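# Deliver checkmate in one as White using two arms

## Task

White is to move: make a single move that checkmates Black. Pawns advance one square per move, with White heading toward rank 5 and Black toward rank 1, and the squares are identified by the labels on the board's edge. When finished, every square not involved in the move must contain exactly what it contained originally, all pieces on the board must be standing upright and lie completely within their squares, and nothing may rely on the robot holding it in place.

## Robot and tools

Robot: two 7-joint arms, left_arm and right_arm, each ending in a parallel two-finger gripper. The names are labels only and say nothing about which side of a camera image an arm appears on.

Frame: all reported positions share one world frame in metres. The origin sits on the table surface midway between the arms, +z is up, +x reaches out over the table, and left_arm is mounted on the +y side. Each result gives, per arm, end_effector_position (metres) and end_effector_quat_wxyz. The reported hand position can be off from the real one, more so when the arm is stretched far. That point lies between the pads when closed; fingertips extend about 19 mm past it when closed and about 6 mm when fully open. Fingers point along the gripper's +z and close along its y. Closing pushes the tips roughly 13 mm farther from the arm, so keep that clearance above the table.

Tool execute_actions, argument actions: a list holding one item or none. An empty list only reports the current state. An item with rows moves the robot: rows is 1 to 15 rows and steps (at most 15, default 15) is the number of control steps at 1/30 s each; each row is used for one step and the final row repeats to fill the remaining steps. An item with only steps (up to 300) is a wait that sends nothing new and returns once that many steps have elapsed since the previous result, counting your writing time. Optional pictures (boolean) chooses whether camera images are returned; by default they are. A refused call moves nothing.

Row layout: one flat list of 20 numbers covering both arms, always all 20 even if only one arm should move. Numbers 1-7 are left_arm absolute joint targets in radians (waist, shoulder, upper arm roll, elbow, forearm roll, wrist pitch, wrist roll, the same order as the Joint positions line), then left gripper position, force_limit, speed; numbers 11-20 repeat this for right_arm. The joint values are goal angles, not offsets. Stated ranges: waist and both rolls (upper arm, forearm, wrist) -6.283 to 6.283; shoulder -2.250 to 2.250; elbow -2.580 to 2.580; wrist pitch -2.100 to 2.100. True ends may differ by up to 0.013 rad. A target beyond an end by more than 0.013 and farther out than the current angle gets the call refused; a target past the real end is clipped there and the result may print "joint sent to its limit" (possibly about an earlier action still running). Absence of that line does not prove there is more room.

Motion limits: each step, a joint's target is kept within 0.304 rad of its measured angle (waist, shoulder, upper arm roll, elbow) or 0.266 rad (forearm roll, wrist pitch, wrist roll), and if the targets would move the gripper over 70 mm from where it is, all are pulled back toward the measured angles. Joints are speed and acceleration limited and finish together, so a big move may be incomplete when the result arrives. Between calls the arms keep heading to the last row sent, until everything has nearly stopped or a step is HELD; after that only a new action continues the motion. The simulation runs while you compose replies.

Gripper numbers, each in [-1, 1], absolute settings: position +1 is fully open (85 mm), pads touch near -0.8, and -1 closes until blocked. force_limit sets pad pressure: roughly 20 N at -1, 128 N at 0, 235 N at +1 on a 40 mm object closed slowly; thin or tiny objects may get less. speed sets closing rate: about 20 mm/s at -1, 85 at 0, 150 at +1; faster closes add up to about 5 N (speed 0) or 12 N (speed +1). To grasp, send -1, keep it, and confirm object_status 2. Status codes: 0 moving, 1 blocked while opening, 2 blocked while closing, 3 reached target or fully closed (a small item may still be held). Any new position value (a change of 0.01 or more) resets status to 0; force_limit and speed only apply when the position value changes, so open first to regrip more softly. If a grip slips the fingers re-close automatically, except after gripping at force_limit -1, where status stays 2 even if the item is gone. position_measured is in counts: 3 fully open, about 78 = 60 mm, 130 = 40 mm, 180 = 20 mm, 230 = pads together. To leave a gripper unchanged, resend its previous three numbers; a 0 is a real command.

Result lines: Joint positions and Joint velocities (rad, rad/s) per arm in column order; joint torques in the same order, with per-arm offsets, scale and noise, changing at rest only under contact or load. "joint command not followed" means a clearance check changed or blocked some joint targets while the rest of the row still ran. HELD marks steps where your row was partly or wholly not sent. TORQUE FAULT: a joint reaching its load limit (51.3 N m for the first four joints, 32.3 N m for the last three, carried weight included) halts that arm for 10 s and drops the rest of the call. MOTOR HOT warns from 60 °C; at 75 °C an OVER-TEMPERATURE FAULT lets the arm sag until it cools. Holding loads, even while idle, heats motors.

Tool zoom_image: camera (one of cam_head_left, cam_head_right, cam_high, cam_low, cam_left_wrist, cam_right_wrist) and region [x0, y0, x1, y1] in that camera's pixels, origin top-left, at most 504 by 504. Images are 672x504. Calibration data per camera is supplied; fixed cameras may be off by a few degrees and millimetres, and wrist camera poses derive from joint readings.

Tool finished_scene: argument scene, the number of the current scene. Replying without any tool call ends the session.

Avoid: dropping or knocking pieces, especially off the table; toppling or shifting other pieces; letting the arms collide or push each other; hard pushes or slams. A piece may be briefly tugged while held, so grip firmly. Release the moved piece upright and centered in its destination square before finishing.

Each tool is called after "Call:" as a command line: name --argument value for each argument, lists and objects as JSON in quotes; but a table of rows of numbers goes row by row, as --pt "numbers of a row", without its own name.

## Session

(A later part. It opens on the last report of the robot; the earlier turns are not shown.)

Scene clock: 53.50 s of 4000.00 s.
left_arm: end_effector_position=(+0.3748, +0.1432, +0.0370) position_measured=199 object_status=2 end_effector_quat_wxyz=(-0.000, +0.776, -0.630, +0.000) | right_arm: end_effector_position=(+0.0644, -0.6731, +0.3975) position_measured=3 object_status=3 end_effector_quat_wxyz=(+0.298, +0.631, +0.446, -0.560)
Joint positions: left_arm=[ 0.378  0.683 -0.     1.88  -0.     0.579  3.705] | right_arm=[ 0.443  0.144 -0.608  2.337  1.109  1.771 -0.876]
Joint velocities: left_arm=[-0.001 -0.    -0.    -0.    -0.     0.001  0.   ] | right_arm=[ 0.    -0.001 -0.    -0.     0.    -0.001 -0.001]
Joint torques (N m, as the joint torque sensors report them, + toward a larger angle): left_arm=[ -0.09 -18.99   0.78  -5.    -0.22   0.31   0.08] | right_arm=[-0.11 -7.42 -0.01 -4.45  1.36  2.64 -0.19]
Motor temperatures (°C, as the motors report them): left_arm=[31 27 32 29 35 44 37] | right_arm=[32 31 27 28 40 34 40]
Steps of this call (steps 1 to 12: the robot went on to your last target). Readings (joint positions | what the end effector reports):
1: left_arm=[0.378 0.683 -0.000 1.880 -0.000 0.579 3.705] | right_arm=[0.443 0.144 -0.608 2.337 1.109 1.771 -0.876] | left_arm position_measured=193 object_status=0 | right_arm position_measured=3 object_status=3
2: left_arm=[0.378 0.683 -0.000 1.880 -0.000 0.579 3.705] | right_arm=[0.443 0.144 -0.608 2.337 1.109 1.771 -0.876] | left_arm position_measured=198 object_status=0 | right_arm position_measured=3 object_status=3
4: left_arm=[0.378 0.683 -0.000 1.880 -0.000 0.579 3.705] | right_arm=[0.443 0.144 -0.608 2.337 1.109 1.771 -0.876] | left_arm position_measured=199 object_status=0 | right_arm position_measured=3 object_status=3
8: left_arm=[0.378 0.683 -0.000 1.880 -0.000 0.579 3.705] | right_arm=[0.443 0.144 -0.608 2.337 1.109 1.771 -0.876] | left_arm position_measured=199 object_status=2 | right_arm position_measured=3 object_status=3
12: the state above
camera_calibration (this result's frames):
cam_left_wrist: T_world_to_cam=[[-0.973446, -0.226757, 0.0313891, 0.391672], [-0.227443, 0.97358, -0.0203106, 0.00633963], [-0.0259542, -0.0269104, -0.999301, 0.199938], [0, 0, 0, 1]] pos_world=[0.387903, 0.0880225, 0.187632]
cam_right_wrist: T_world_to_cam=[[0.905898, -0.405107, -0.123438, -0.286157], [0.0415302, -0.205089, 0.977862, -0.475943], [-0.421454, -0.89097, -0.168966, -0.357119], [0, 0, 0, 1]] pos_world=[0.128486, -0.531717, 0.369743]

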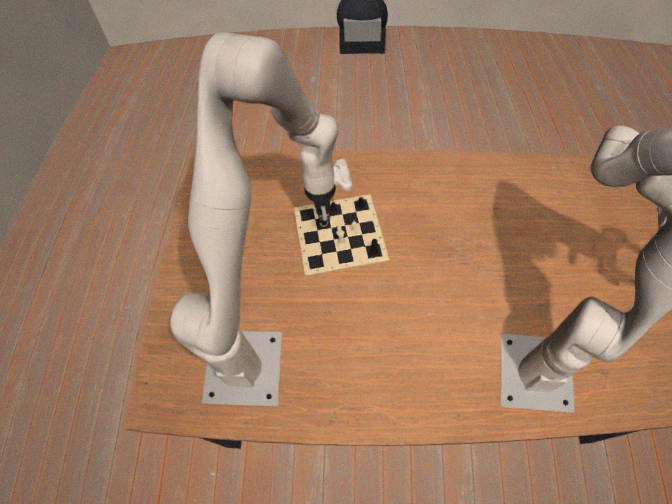

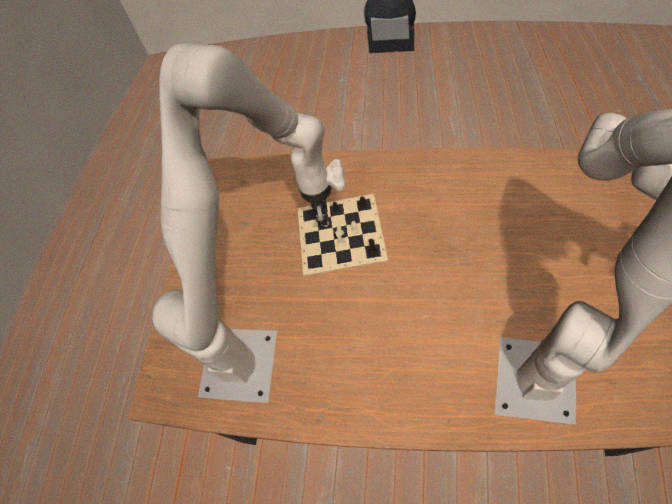

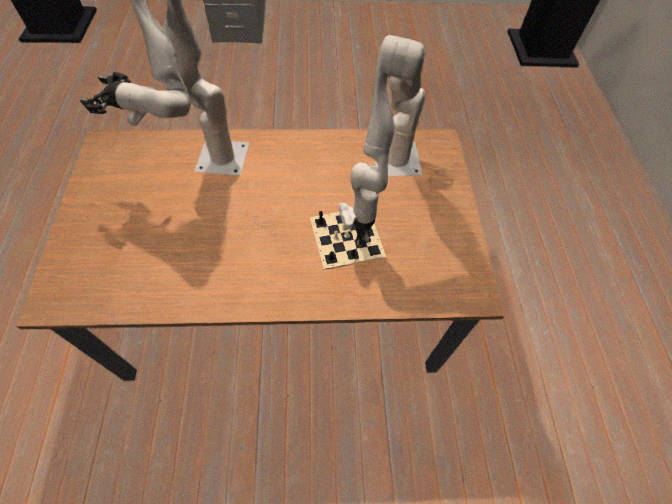

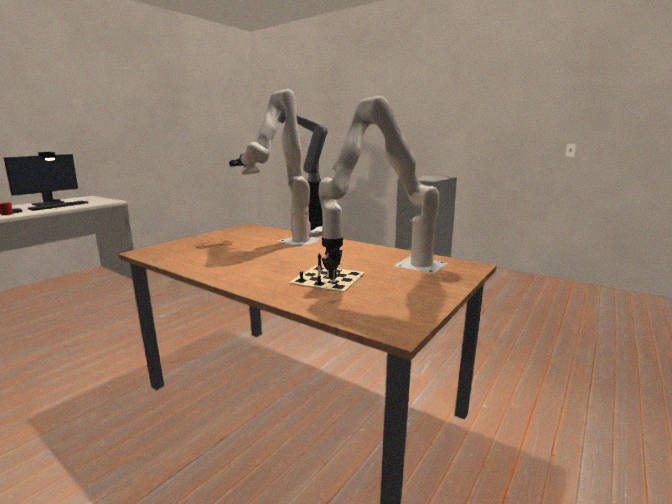

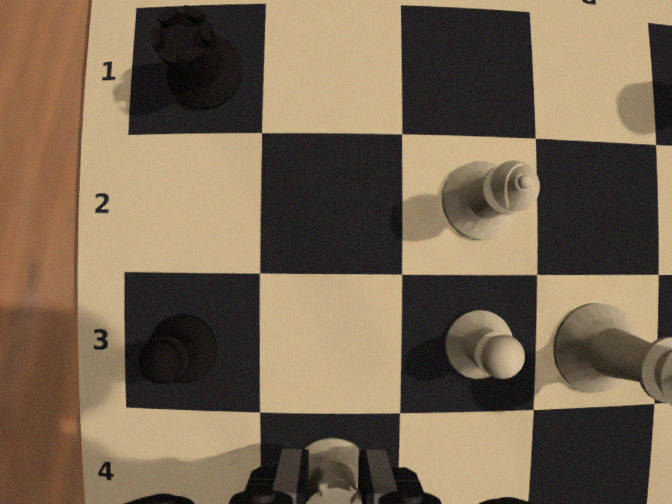

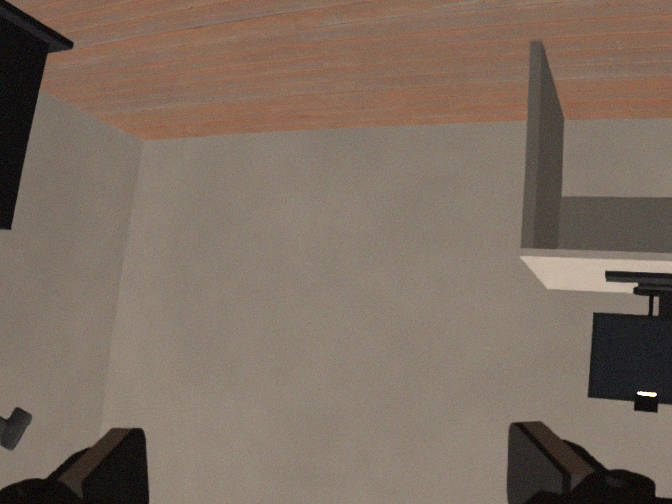

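Call:
execute_actions --actions '[{"rows":[[0.3735,0.6336,0,1.8705,0,0.6375,3.70,-1,-0.7,-0.3,0.443,0.144,-0.608,2.337,1.109,1.771,-0.876,1,0,0]],"steps":10}]' --pictures false

Call:
execute_actions --actions '[{"rows":[[0.549,0.5265,0,2.16,0,0.4551,3.8755,-1,-0.7,-0.3,0.443,0.144,-0.608,2.337,1.109,1.771,-0.876,1,0,0]]}]' --pictures false

Call:
execute_actions --actions '[{"steps":12}]'

Scene clock: 62.80 s of 4000.00 s.
left_arm: end_effector_position=(+0.3740, +0.1457, +0.0593) position_measured=199 object_status=2 end_effector_quat_wxyz=(+0.000, +0.776, -0.630, -0.001) | right_arm: end_effector_position=(+0.0644, -0.6731, +0.3975) position_measured=3 object_status=3 end_effector_quat_wxyz=(+0.298, +0.631, +0.446, -0.560)
Joint positions: left_arm=[ 0.374  0.635 -0.     1.871  0.     0.638  3.7  ] | right_arm=[ 0.443  0.144 -0.608  2.337  1.109  1.771 -0.876]
Joint velocities: left_arm=[-0.001 -0.014  0.    -0.     0.001  0.001 -0.   ] | right_arm=[ 0.    -0.     0.     0.     0.    -0.001 -0.   ]
Joint torques (N m, as the joint torque sensors report them, + toward a larger angle): left_arm=[  0.22 -18.27   0.5   -5.59  -0.18   0.29   0.13] | right_arm=[-0.08 -7.26 -0.07 -4.42  1.29  2.56 -0.16]
Motor temperatures (°C, as the motors report them): left_arm=[31 27 32 29 35 44 37] | right_arm=[32 31 27 28 40 34 40]
Steps of this call (steps 1 to 15: the robot went on to your last target; steps 16 to 90: nothing new was sent; then 5.97 s passed at rest; steps 91 to 100: all 10 steps of this action). Readings (joint positions | what the end effector reports):
91: left_arm=[0.378 0.681 0.000 1.880 0.000 0.580 3.705] | right_arm=[0.443 0.144 -0.608 2.337 1.109 1.771 -0.876] | left_arm position_measured=199 object_status=2 | right_arm position_measured=3 object_status=3
92: left_arm=[0.378 0.676 0.000 1.879 0.000 0.585 3.704] | right_arm=[0.443 0.144 -0.608 2.337 1.109 1.771 -0.876] | left_arm position_measured=199 object_status=2 | right_arm position_measured=3 object_status=3
94: left_arm=[0.375 0.650 0.000 1.875 0.000 0.613 3.702] | right_arm=[0.443 0.144 -0.608 2.337 1.109 1.771 -0.876] | left_arm position_measured=199 object_status=2 | right_arm position_measured=3 object_status=3
98: left_arm=[0.374 0.636 -0.000 1.870 -0.000 0.637 3.700] | right_arm=[0.443 0.144 -0.608 2.337 1.109 1.771 -0.876] | left_arm position_measured=199 object_status=2 | right_arm position_measured=3 object_status=3
100: the state above

Scene clock: 63.30 s of 4000.00 s.
left_arm: end_effector_position=(+0.2637, +0.1231, +0.0538) position_measured=199 object_status=2 end_effector_quat_wxyz=(+0.001, +0.778, -0.629, -0.002) | right_arm: end_effector_position=(+0.0644, -0.6731, +0.3975) position_measured=3 object_status=3 end_effector_quat_wxyz=(+0.298, +0.631, +0.446, -0.560)
Joint positions: left_arm=[0.543 0.531 0.001 2.158 0.    0.457 3.875] | right_arm=[ 0.443  0.144 -0.608  2.337  1.109  1.771 -0.876]
Joint velocities: left_arm=[ 0.029 -0.017 -0.004  0.06  -0.001 -0.035  0.031] | right_arm=[-0.    -0.001  0.     0.     0.    -0.001 -0.   ]
Joint torques (N m, as the joint torque sensors report them, + toward a larger angle): left_arm=[ -1.4  -14.94  -0.17  -5.92  -0.37  -0.25   0.04] | right_arm=[-0.13 -7.35  0.08 -4.5   1.33  2.6  -0.2 ]
Motor temperatures (°C, as the motors report them): left_arm=[31 27 32 29 35 44 37] | right_arm=[32 31 27 28 40 34 40]
Steps of this call (steps 1 to 15: all 15 steps of this action). Readings (joint positions | what the end effector reports):
1: left_arm=[0.374 0.634 -0.000 1.871 -0.000 0.637 3.701] | right_arm=[0.443 0.144 -0.608 2.337 1.109 1.771 -0.876] | left_arm position_measured=199 object_status=2 | right_arm position_measured=3 object_status=3
2: left_arm=[0.378 0.632 -0.001 1.876 -0.000 0.633 3.704] | right_arm=[0.443 0.144 -0.608 2.337 1.109 1.771 -0.876] | left_arm position_measured=199 object_status=2 | right_arm position_measured=3 object_status=3
4: left_arm=[0.396 0.620 -0.002 1.901 -0.000 0.615 3.721] | right_arm=[0.443 0.144 -0.608 2.337 1.109 1.771 -0.876] | left_arm position_measured=199 object_status=2 | right_arm position_measured=3 object_status=3
8: left_arm=[0.468 0.576 -0.001 2.016 -0.000 0.542 3.791] | right_arm=[0.443 0.144 -0.608 2.337 1.109 1.771 -0.876] | left_arm position_measured=199 object_status=2 | right_arm position_measured=3 object_status=3
15: the state above

Scene clock: 63.70 s of 4000.00 s.
left_arm: end_effector_position=(+0.2631, +0.1219, +0.0549) position_measured=199 object_status=2 end_effector_quat_wxyz=(+0.000, +0.776, -0.630, -0.000) | right_arm: end_effector_position=(+0.0644, -0.6731, +0.3975) position_measured=3 object_status=3 end_effector_quat_wxyz=(+0.298, +0.631, +0.446, -0.560)
Joint positions: left_arm=[0.549 0.527 0.    2.16  0.    0.455 3.875] | right_arm=[ 0.443  0.144 -0.608  2.337  1.109  1.771 -0.876]
Joint velocities: left_arm=[ 0.002 -0.002 -0.001 -0.     0.001  0.     0.001] | right_arm=[-0.001  0.    -0.    -0.    -0.001  0.    -0.001]
Joint torques (N m, as the joint torque sensors report them, + toward a larger angle): left_arm=[  0.21 -15.38   0.57  -4.06  -0.23   0.46   0.01] | right_arm=[-0.05 -7.43  0.08 -4.47  1.32  2.63 -0.14]
Motor temperatures (°C, as the motors report them): left_arm=[31 27 32 29 35 44 37] | right_arm=[32 31 27 28 40 34 40]
Steps of this call (steps 1 to 12: the robot went on to your last target). Readings (joint positions | what the end effector reports):
1: left_arm=[0.544 0.530 0.001 2.159 0.000 0.456 3.875] | right_arm=[0.443 0.144 -0.608 2.337 1.109 1.771 -0.876] | left_arm position_measured=199 object_status=2 | right_arm position_measured=3 object_status=3
2: left_arm=[0.545 0.529 0.000 2.159 0.000 0.456 3.875] | right_arm=[0.443 0.144 -0.608 2.337 1.109 1.771 -0.876] | left_arm position_measured=199 object_status=2 | right_arm position_measured=3 object_status=3
4: left_arm=[0.547 0.528 0.000 2.160 0.000 0.455 3.875] | right_arm=[0.443 0.144 -0.608 2.337 1.109 1.771 -0.876] | left_arm position_measured=199 object_status=2 | right_arm position_measured=3 object_status=3
8: left_arm=[0.548 0.527 0.000 2.160 0.000 0.455 3.875] | right_arm=[0.443 0.144 -0.608 2.337 1.109 1.771 -0.876] | left_arm position_measured=199 object_status=2 | right_arm position_measured=3 object_status=3
12: the state above
camera_calibration (this result's frames):
cam_left_wrist: T_world_to_cam=[[-0.973401, -0.226927, 0.0315429, 0.277591], [-0.227615, 0.973542, -0.0202013, 0.00207911], [-0.0261241, -0.0268436, -0.999298, 0.214412], [0, 0, 0, 1]] pos_world=[0.276282, 0.0667245, 0.205547]
cam_right_wrist: T_world_to_cam=[[0.905898, -0.405107, -0.123438, -0.286157], [0.0415301, -0.205089, 0.977862, -0.475943], [-0.421455, -0.890969, -0.168966, -0.357119], [0, 0, 0, 1]] pos_world=[0.128486, -0.531717, 0.369743]

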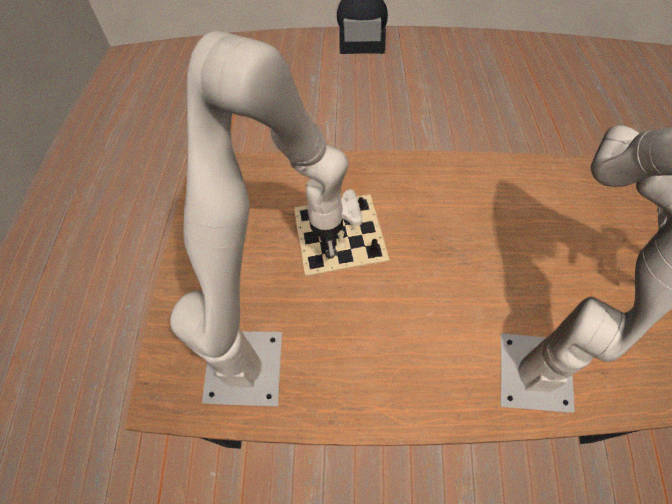

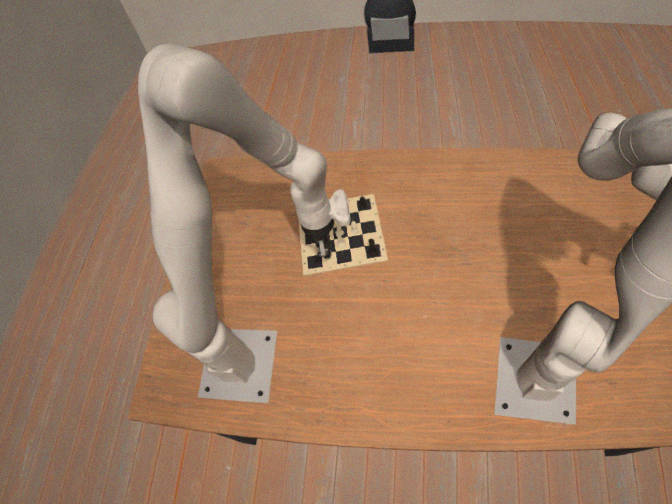

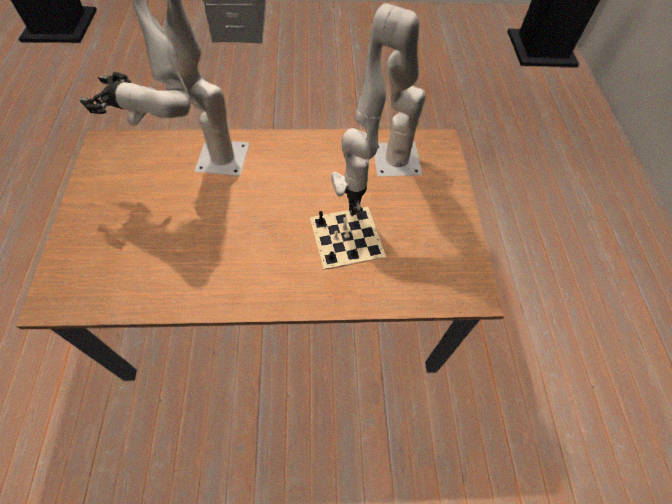

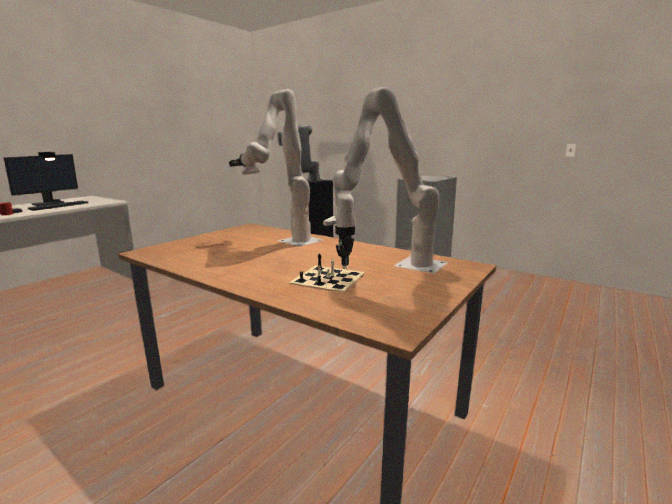

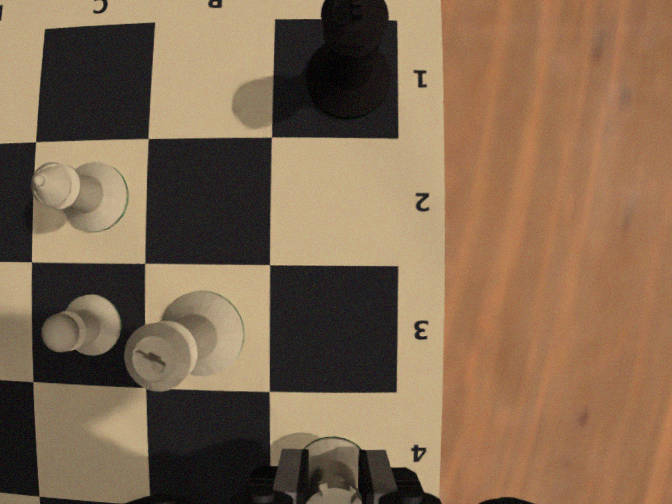

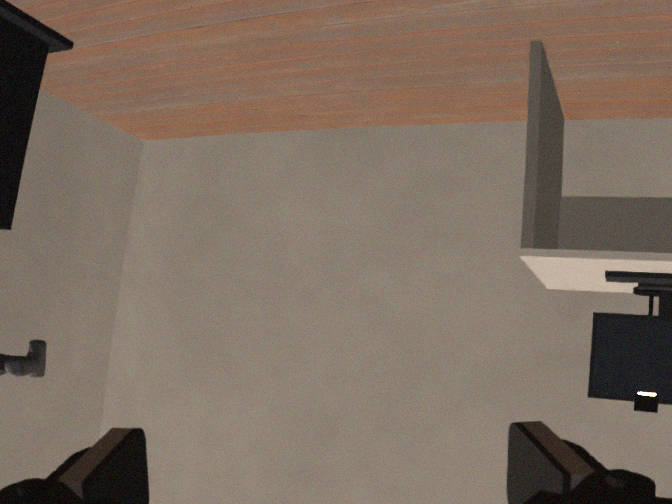

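Call:
execute_actions --actions '[{"rows":[[0.549,0.55,0,2.166,0,0.4256,3.8755,-1,-0.7,-0.3,0.443,0.144,-0.608,2.337,1.109,1.771,-0.876,1,0,0],[0.549,0.55,0,2.166,0,0.4256,3.8755,-1,-0.7,-0.3,0.443,0.144,-0.608,2.337,1.109,1.771,-0.876,1,0,0],[0.549,0.56,0,2.1686,0,0.413,3.8755,-1,-0.7,-0.3,0.443,0.144,-0.608,2.337,1.109,1.771,-0.876,1,0,0],[0.549,0.56,0,2.1686,0,0.413,3.8755,-1,-0.7,-0.3,0.443,0.144,-0.608,2.337,1.109,1.771,-0.876,1,0,0],[0.549,0.5721,0,2.1716,0,0.3979,3.8755,-1,-0.7,-0.3,0.443,0.144,-0.608,2.337,1.109,1.771,-0.876,1,0,0]]}]' --pictures false

Call:
execute_actions --actions '[{"rows":[[0.549,0.5721,0,2.1716,0,0.3979,3.8755,-0.1,-0.7,-0.3,0.443,0.144,-0.608,2.337,1.109,1.771,-0.876,1,0,0]],"steps":12}]' --pictures false

Call:
execute_actions --actions '[{"rows":[[0.549,0.463,0,2.141,0,0.537,3.8755,-0.1,-0.7,-0.3,0.443,0.144,-0.608,2.337,1.109,1.771,-0.876,1,0,0]]}]'

Scene clock: 72.53 s of 4000.00 s.
left_arm: end_effector_position=(+0.2632, +0.1218, +0.0376) position_measured=199 object_status=2 end_effector_quat_wxyz=(-0.000, +0.776, -0.630, +0.000) | right_arm: end_effector_position=(+0.0644, -0.6731, +0.3975) position_measured=3 object_status=3 end_effector_quat_wxyz=(+0.298, +0.631, +0.446, -0.560)
Joint positions: left_arm=[ 0.549  0.572 -0.     2.172 -0.     0.398  3.875] | right_arm=[ 0.443  0.144 -0.608  2.337  1.109  1.771 -0.876]
Joint velocities: left_arm=[ 0.     0.003 -0.     0.    -0.001 -0.001  0.001] | right_arm=[ 0.001  0.     0.     0.    -0.001  0.001 -0.   ]
Joint torques (N m, as the joint torque sensors report them, + toward a larger angle): left_arm=[ -0.12 -15.56   0.54  -3.49  -0.15   0.46  -0.14] | right_arm=[-0.09 -7.3   0.14 -4.47  1.37  2.51 -0.13]
Motor temperatures (°C, as the motors report them): left_arm=[31 27 32 29 35 44 37] | right_arm=[32 31 27 28 40 34 40]
Steps of this call (steps 1 to 15: the robot went on to your last target; steps 16 to 90: nothing new was sent; then 5.33 s passed at rest; steps 91 to 105: all 15 steps of this action). Readings (joint positions | what the end effector reports):
91: left_arm=[0.549 0.528 0.000 2.160 -0.000 0.454 3.875] | right_arm=[0.443 0.144 -0.608 2.337 1.109 1.771 -0.876] | left_arm position_measured=199 object_status=2 | right_arm position_measured=3 object_status=3
92: left_arm=[0.549 0.534 0.000 2.161 0.000 0.449 3.876] | right_arm=[0.443 0.144 -0.608 2.337 1.109 1.771 -0.876] | left_arm position_measured=199 object_status=2 | right_arm position_measured=3 object_status=3
94: left_arm=[0.549 0.553 0.000 2.166 0.000 0.426 3.875] | right_arm=[0.443 0.144 -0.608 2.337 1.109 1.771 -0.876] | left_arm position_measured=199 object_status=2 | right_arm position_measured=3 object_status=3
98: left_arm=[0.549 0.569 -0.000 2.171 -0.000 0.399 3.875] | right_arm=[0.443 0.144 -0.608 2.337 1.109 1.771 -0.876] | left_arm position_measured=199 object_status=2 | right_arm position_measured=3 object_status=3
105: the state above

Scene clock: 72.93 s of 4000.00 s.
left_arm: end_effector_position=(+0.2631, +0.1218, +0.0375) position_measured=147 object_status=0 end_effector_quat_wxyz=(-0.000, +0.776, -0.630, +0.000) | right_arm: end_effector_position=(+0.0644, -0.6731, +0.3975) position_measured=3 object_status=3 end_effector_quat_wxyz=(+0.298, +0.631, +0.446, -0.560)
Joint positions: left_arm=[ 0.549  0.572  0.     2.172 -0.     0.398  3.875] | right_arm=[ 0.443  0.144 -0.608  2.337  1.109  1.771 -0.876]
Joint velocities: left_arm=[-0.     0.     0.    -0.     0.    -0.003 -0.   ] | right_arm=[ 0.001  0.001  0.     0.    -0.001  0.001 -0.   ]
Joint torques (N m, as the joint torque sensors report them, + toward a larger angle): left_arm=[ -0.14 -15.65   1.    -3.61  -0.25   0.36   0.03] | right_arm=[-0.21 -7.51  0.02 -4.54  1.32  2.59 -0.17]
Motor temperatures (°C, as the motors report them): left_arm=[31 27 32 29 35 44 37] | right_arm=[32 31 27 28 40 34 40]
Steps of this call (steps 1 to 12: all 12 steps of this action). Readings (joint positions | what the end effector reports):
1: left_arm=[0.549 0.572 -0.000 2.172 -0.000 0.398 3.876] | right_arm=[0.443 0.144 -0.608 2.337 1.109 1.771 -0.876] | left_arm position_measured=199 object_status=0 | right_arm position_measured=3 object_status=3
2: left_arm=[0.549 0.572 -0.000 2.172 -0.000 0.398 3.875] | right_arm=[0.443 0.144 -0.608 2.337 1.109 1.771 -0.876] | left_arm position_measured=199 object_status=0 | right_arm position_measured=3 object_status=3
4: left_arm=[0.549 0.572 -0.000 2.172 -0.000 0.398 3.875] | right_arm=[0.443 0.144 -0.608 2.337 1.109 1.771 -0.876] | left_arm position_measured=191 object_status=0 | right_arm position_measured=3 object_status=3
8: left_arm=[0.549 0.572 0.000 2.172 0.000 0.398 3.876] | right_arm=[0.443 0.144 -0.608 2.337 1.109 1.771 -0.876] | left_arm position_measured=169 object_status=0 | right_arm position_measured=3 object_status=3
12: the state above

Scene clock: 73.43 s of 4000.00 s.
left_arm: end_effector_position=(+0.2624, +0.1222, +0.0795) position_measured=141 object_status=3 end_effector_quat_wxyz=(+0.000, +0.776, -0.630, -0.000) | right_arm: end_effector_position=(+0.0644, -0.6731, +0.3975) position_measured=3 object_status=3 end_effector_quat_wxyz=(+0.298, +0.631, +0.446, -0.560)
Joint positions: left_arm=[ 0.549  0.464  0.     2.141 -0.     0.537  3.876] | right_arm=[ 0.443  0.144 -0.608  2.337  1.109  1.771 -0.876]
Joint velocities: left_arm=[-0.001 -0.013  0.    -0.     0.001 -0.001 -0.001] | right_arm=[ 0.    -0.002 -0.    -0.    -0.001 -0.     0.001]
Joint torques (N m, as the joint torque sensors report them, + toward a larger angle): left_arm=[ -0.11 -14.22   0.86  -4.82  -0.24   0.32   0.14] | right_arm=[ 0.   -7.37  0.06 -4.49  1.37  2.51 -0.17]
Motor temperatures (°C, as the motors report them): left_arm=[31 27 32 29 35 44 37] | right_arm=[32 31 27 28 40 34 40]
Steps of this call (steps 1 to 15: all 15 steps of this action). Readings (joint positions | what the end effector reports):
1: left_arm=[0.549 0.571 -0.000 2.171 0.000 0.399 3.876] | right_arm=[0.443 0.144 -0.608 2.337 1.109 1.771 -0.876] | left_arm position_measured=144 object_status=0 | right_arm position_measured=3 object_status=3
2: left_arm=[0.549 0.565 -0.000 2.170 -0.000 0.404 3.875] | right_arm=[0.443 0.144 -0.608 2.337 1.109 1.771 -0.876] | left_arm position_measured=143 object_status=0 | right_arm position_measured=3 object_status=3
4: left_arm=[0.549 0.536 -0.000 2.163 -0.000 0.436 3.875] | right_arm=[0.443 0.144 -0.608 2.337 1.109 1.771 -0.876] | left_arm position_measured=142 object_status=0 | right_arm position_measured=3 object_status=3
8: left_arm=[0.549 0.473 0.000 2.143 0.000 0.526 3.876] | right_arm=[0.443 0.144 -0.608 2.337 1.109 1.771 -0.876] | left_arm position_measured=141 object_status=0 | right_arm position_measured=3 object_status=3
15: the state above
camera_calibration (this result's frames):
cam_left_wrist: T_world_to_cam=[[-0.973426, -0.226749, 0.0320431, 0.276136], [-0.227437, 0.973593, -0.0197214, 0.00198586], [-0.0267251, -0.0264851, -0.999292, 0.239076], [0, 0, 0, 1]] pos_world=[0.275639, 0.0670121, 0.230098]
cam_right_wrist: T_world_to_cam=[[0.905898, -0.405107, -0.123438, -0.286157], [0.04153, -0.205089, 0.977862, -0.475943], [-0.421454, -0.89097, -0.168966, -0.357119], [0, 0, 0, 1]] pos_world=[0.128486, -0.531717, 0.369743]

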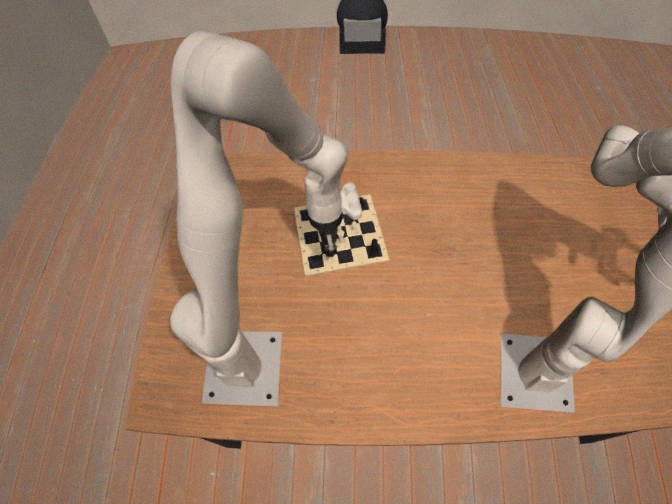

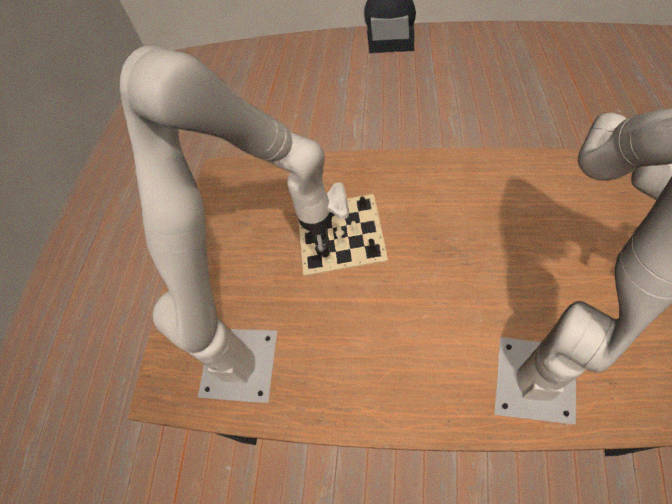

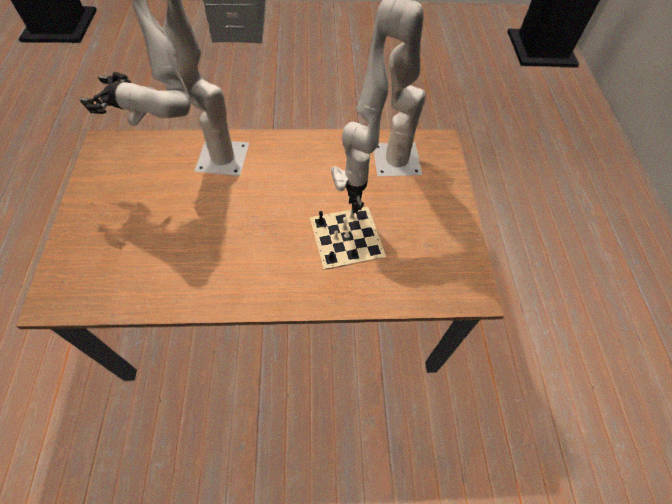

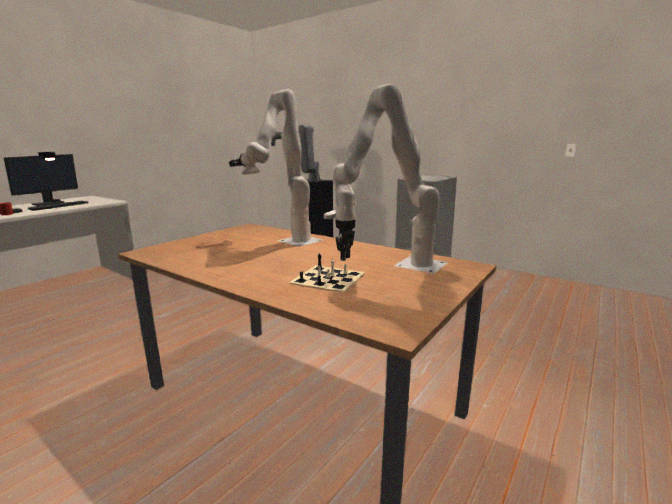

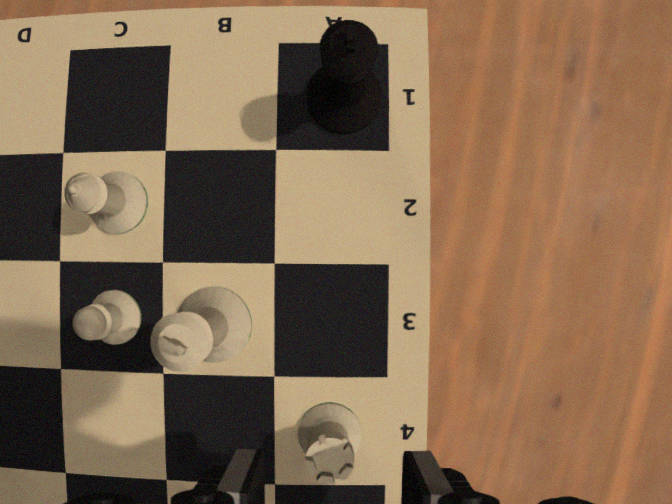

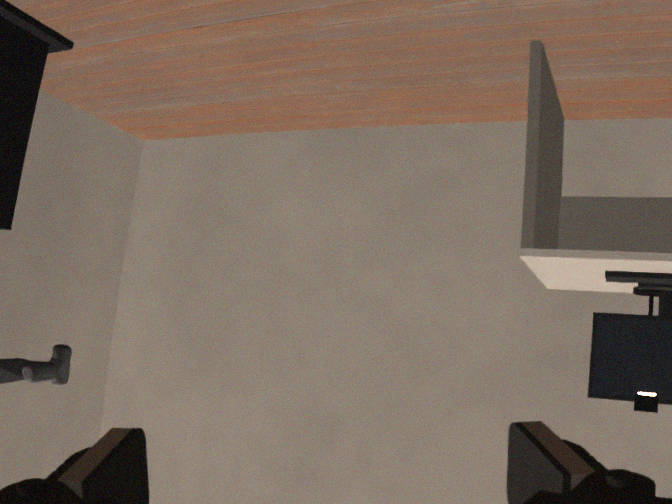

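Call:
finished_scene --scene 1

The scene is finished: the task was done.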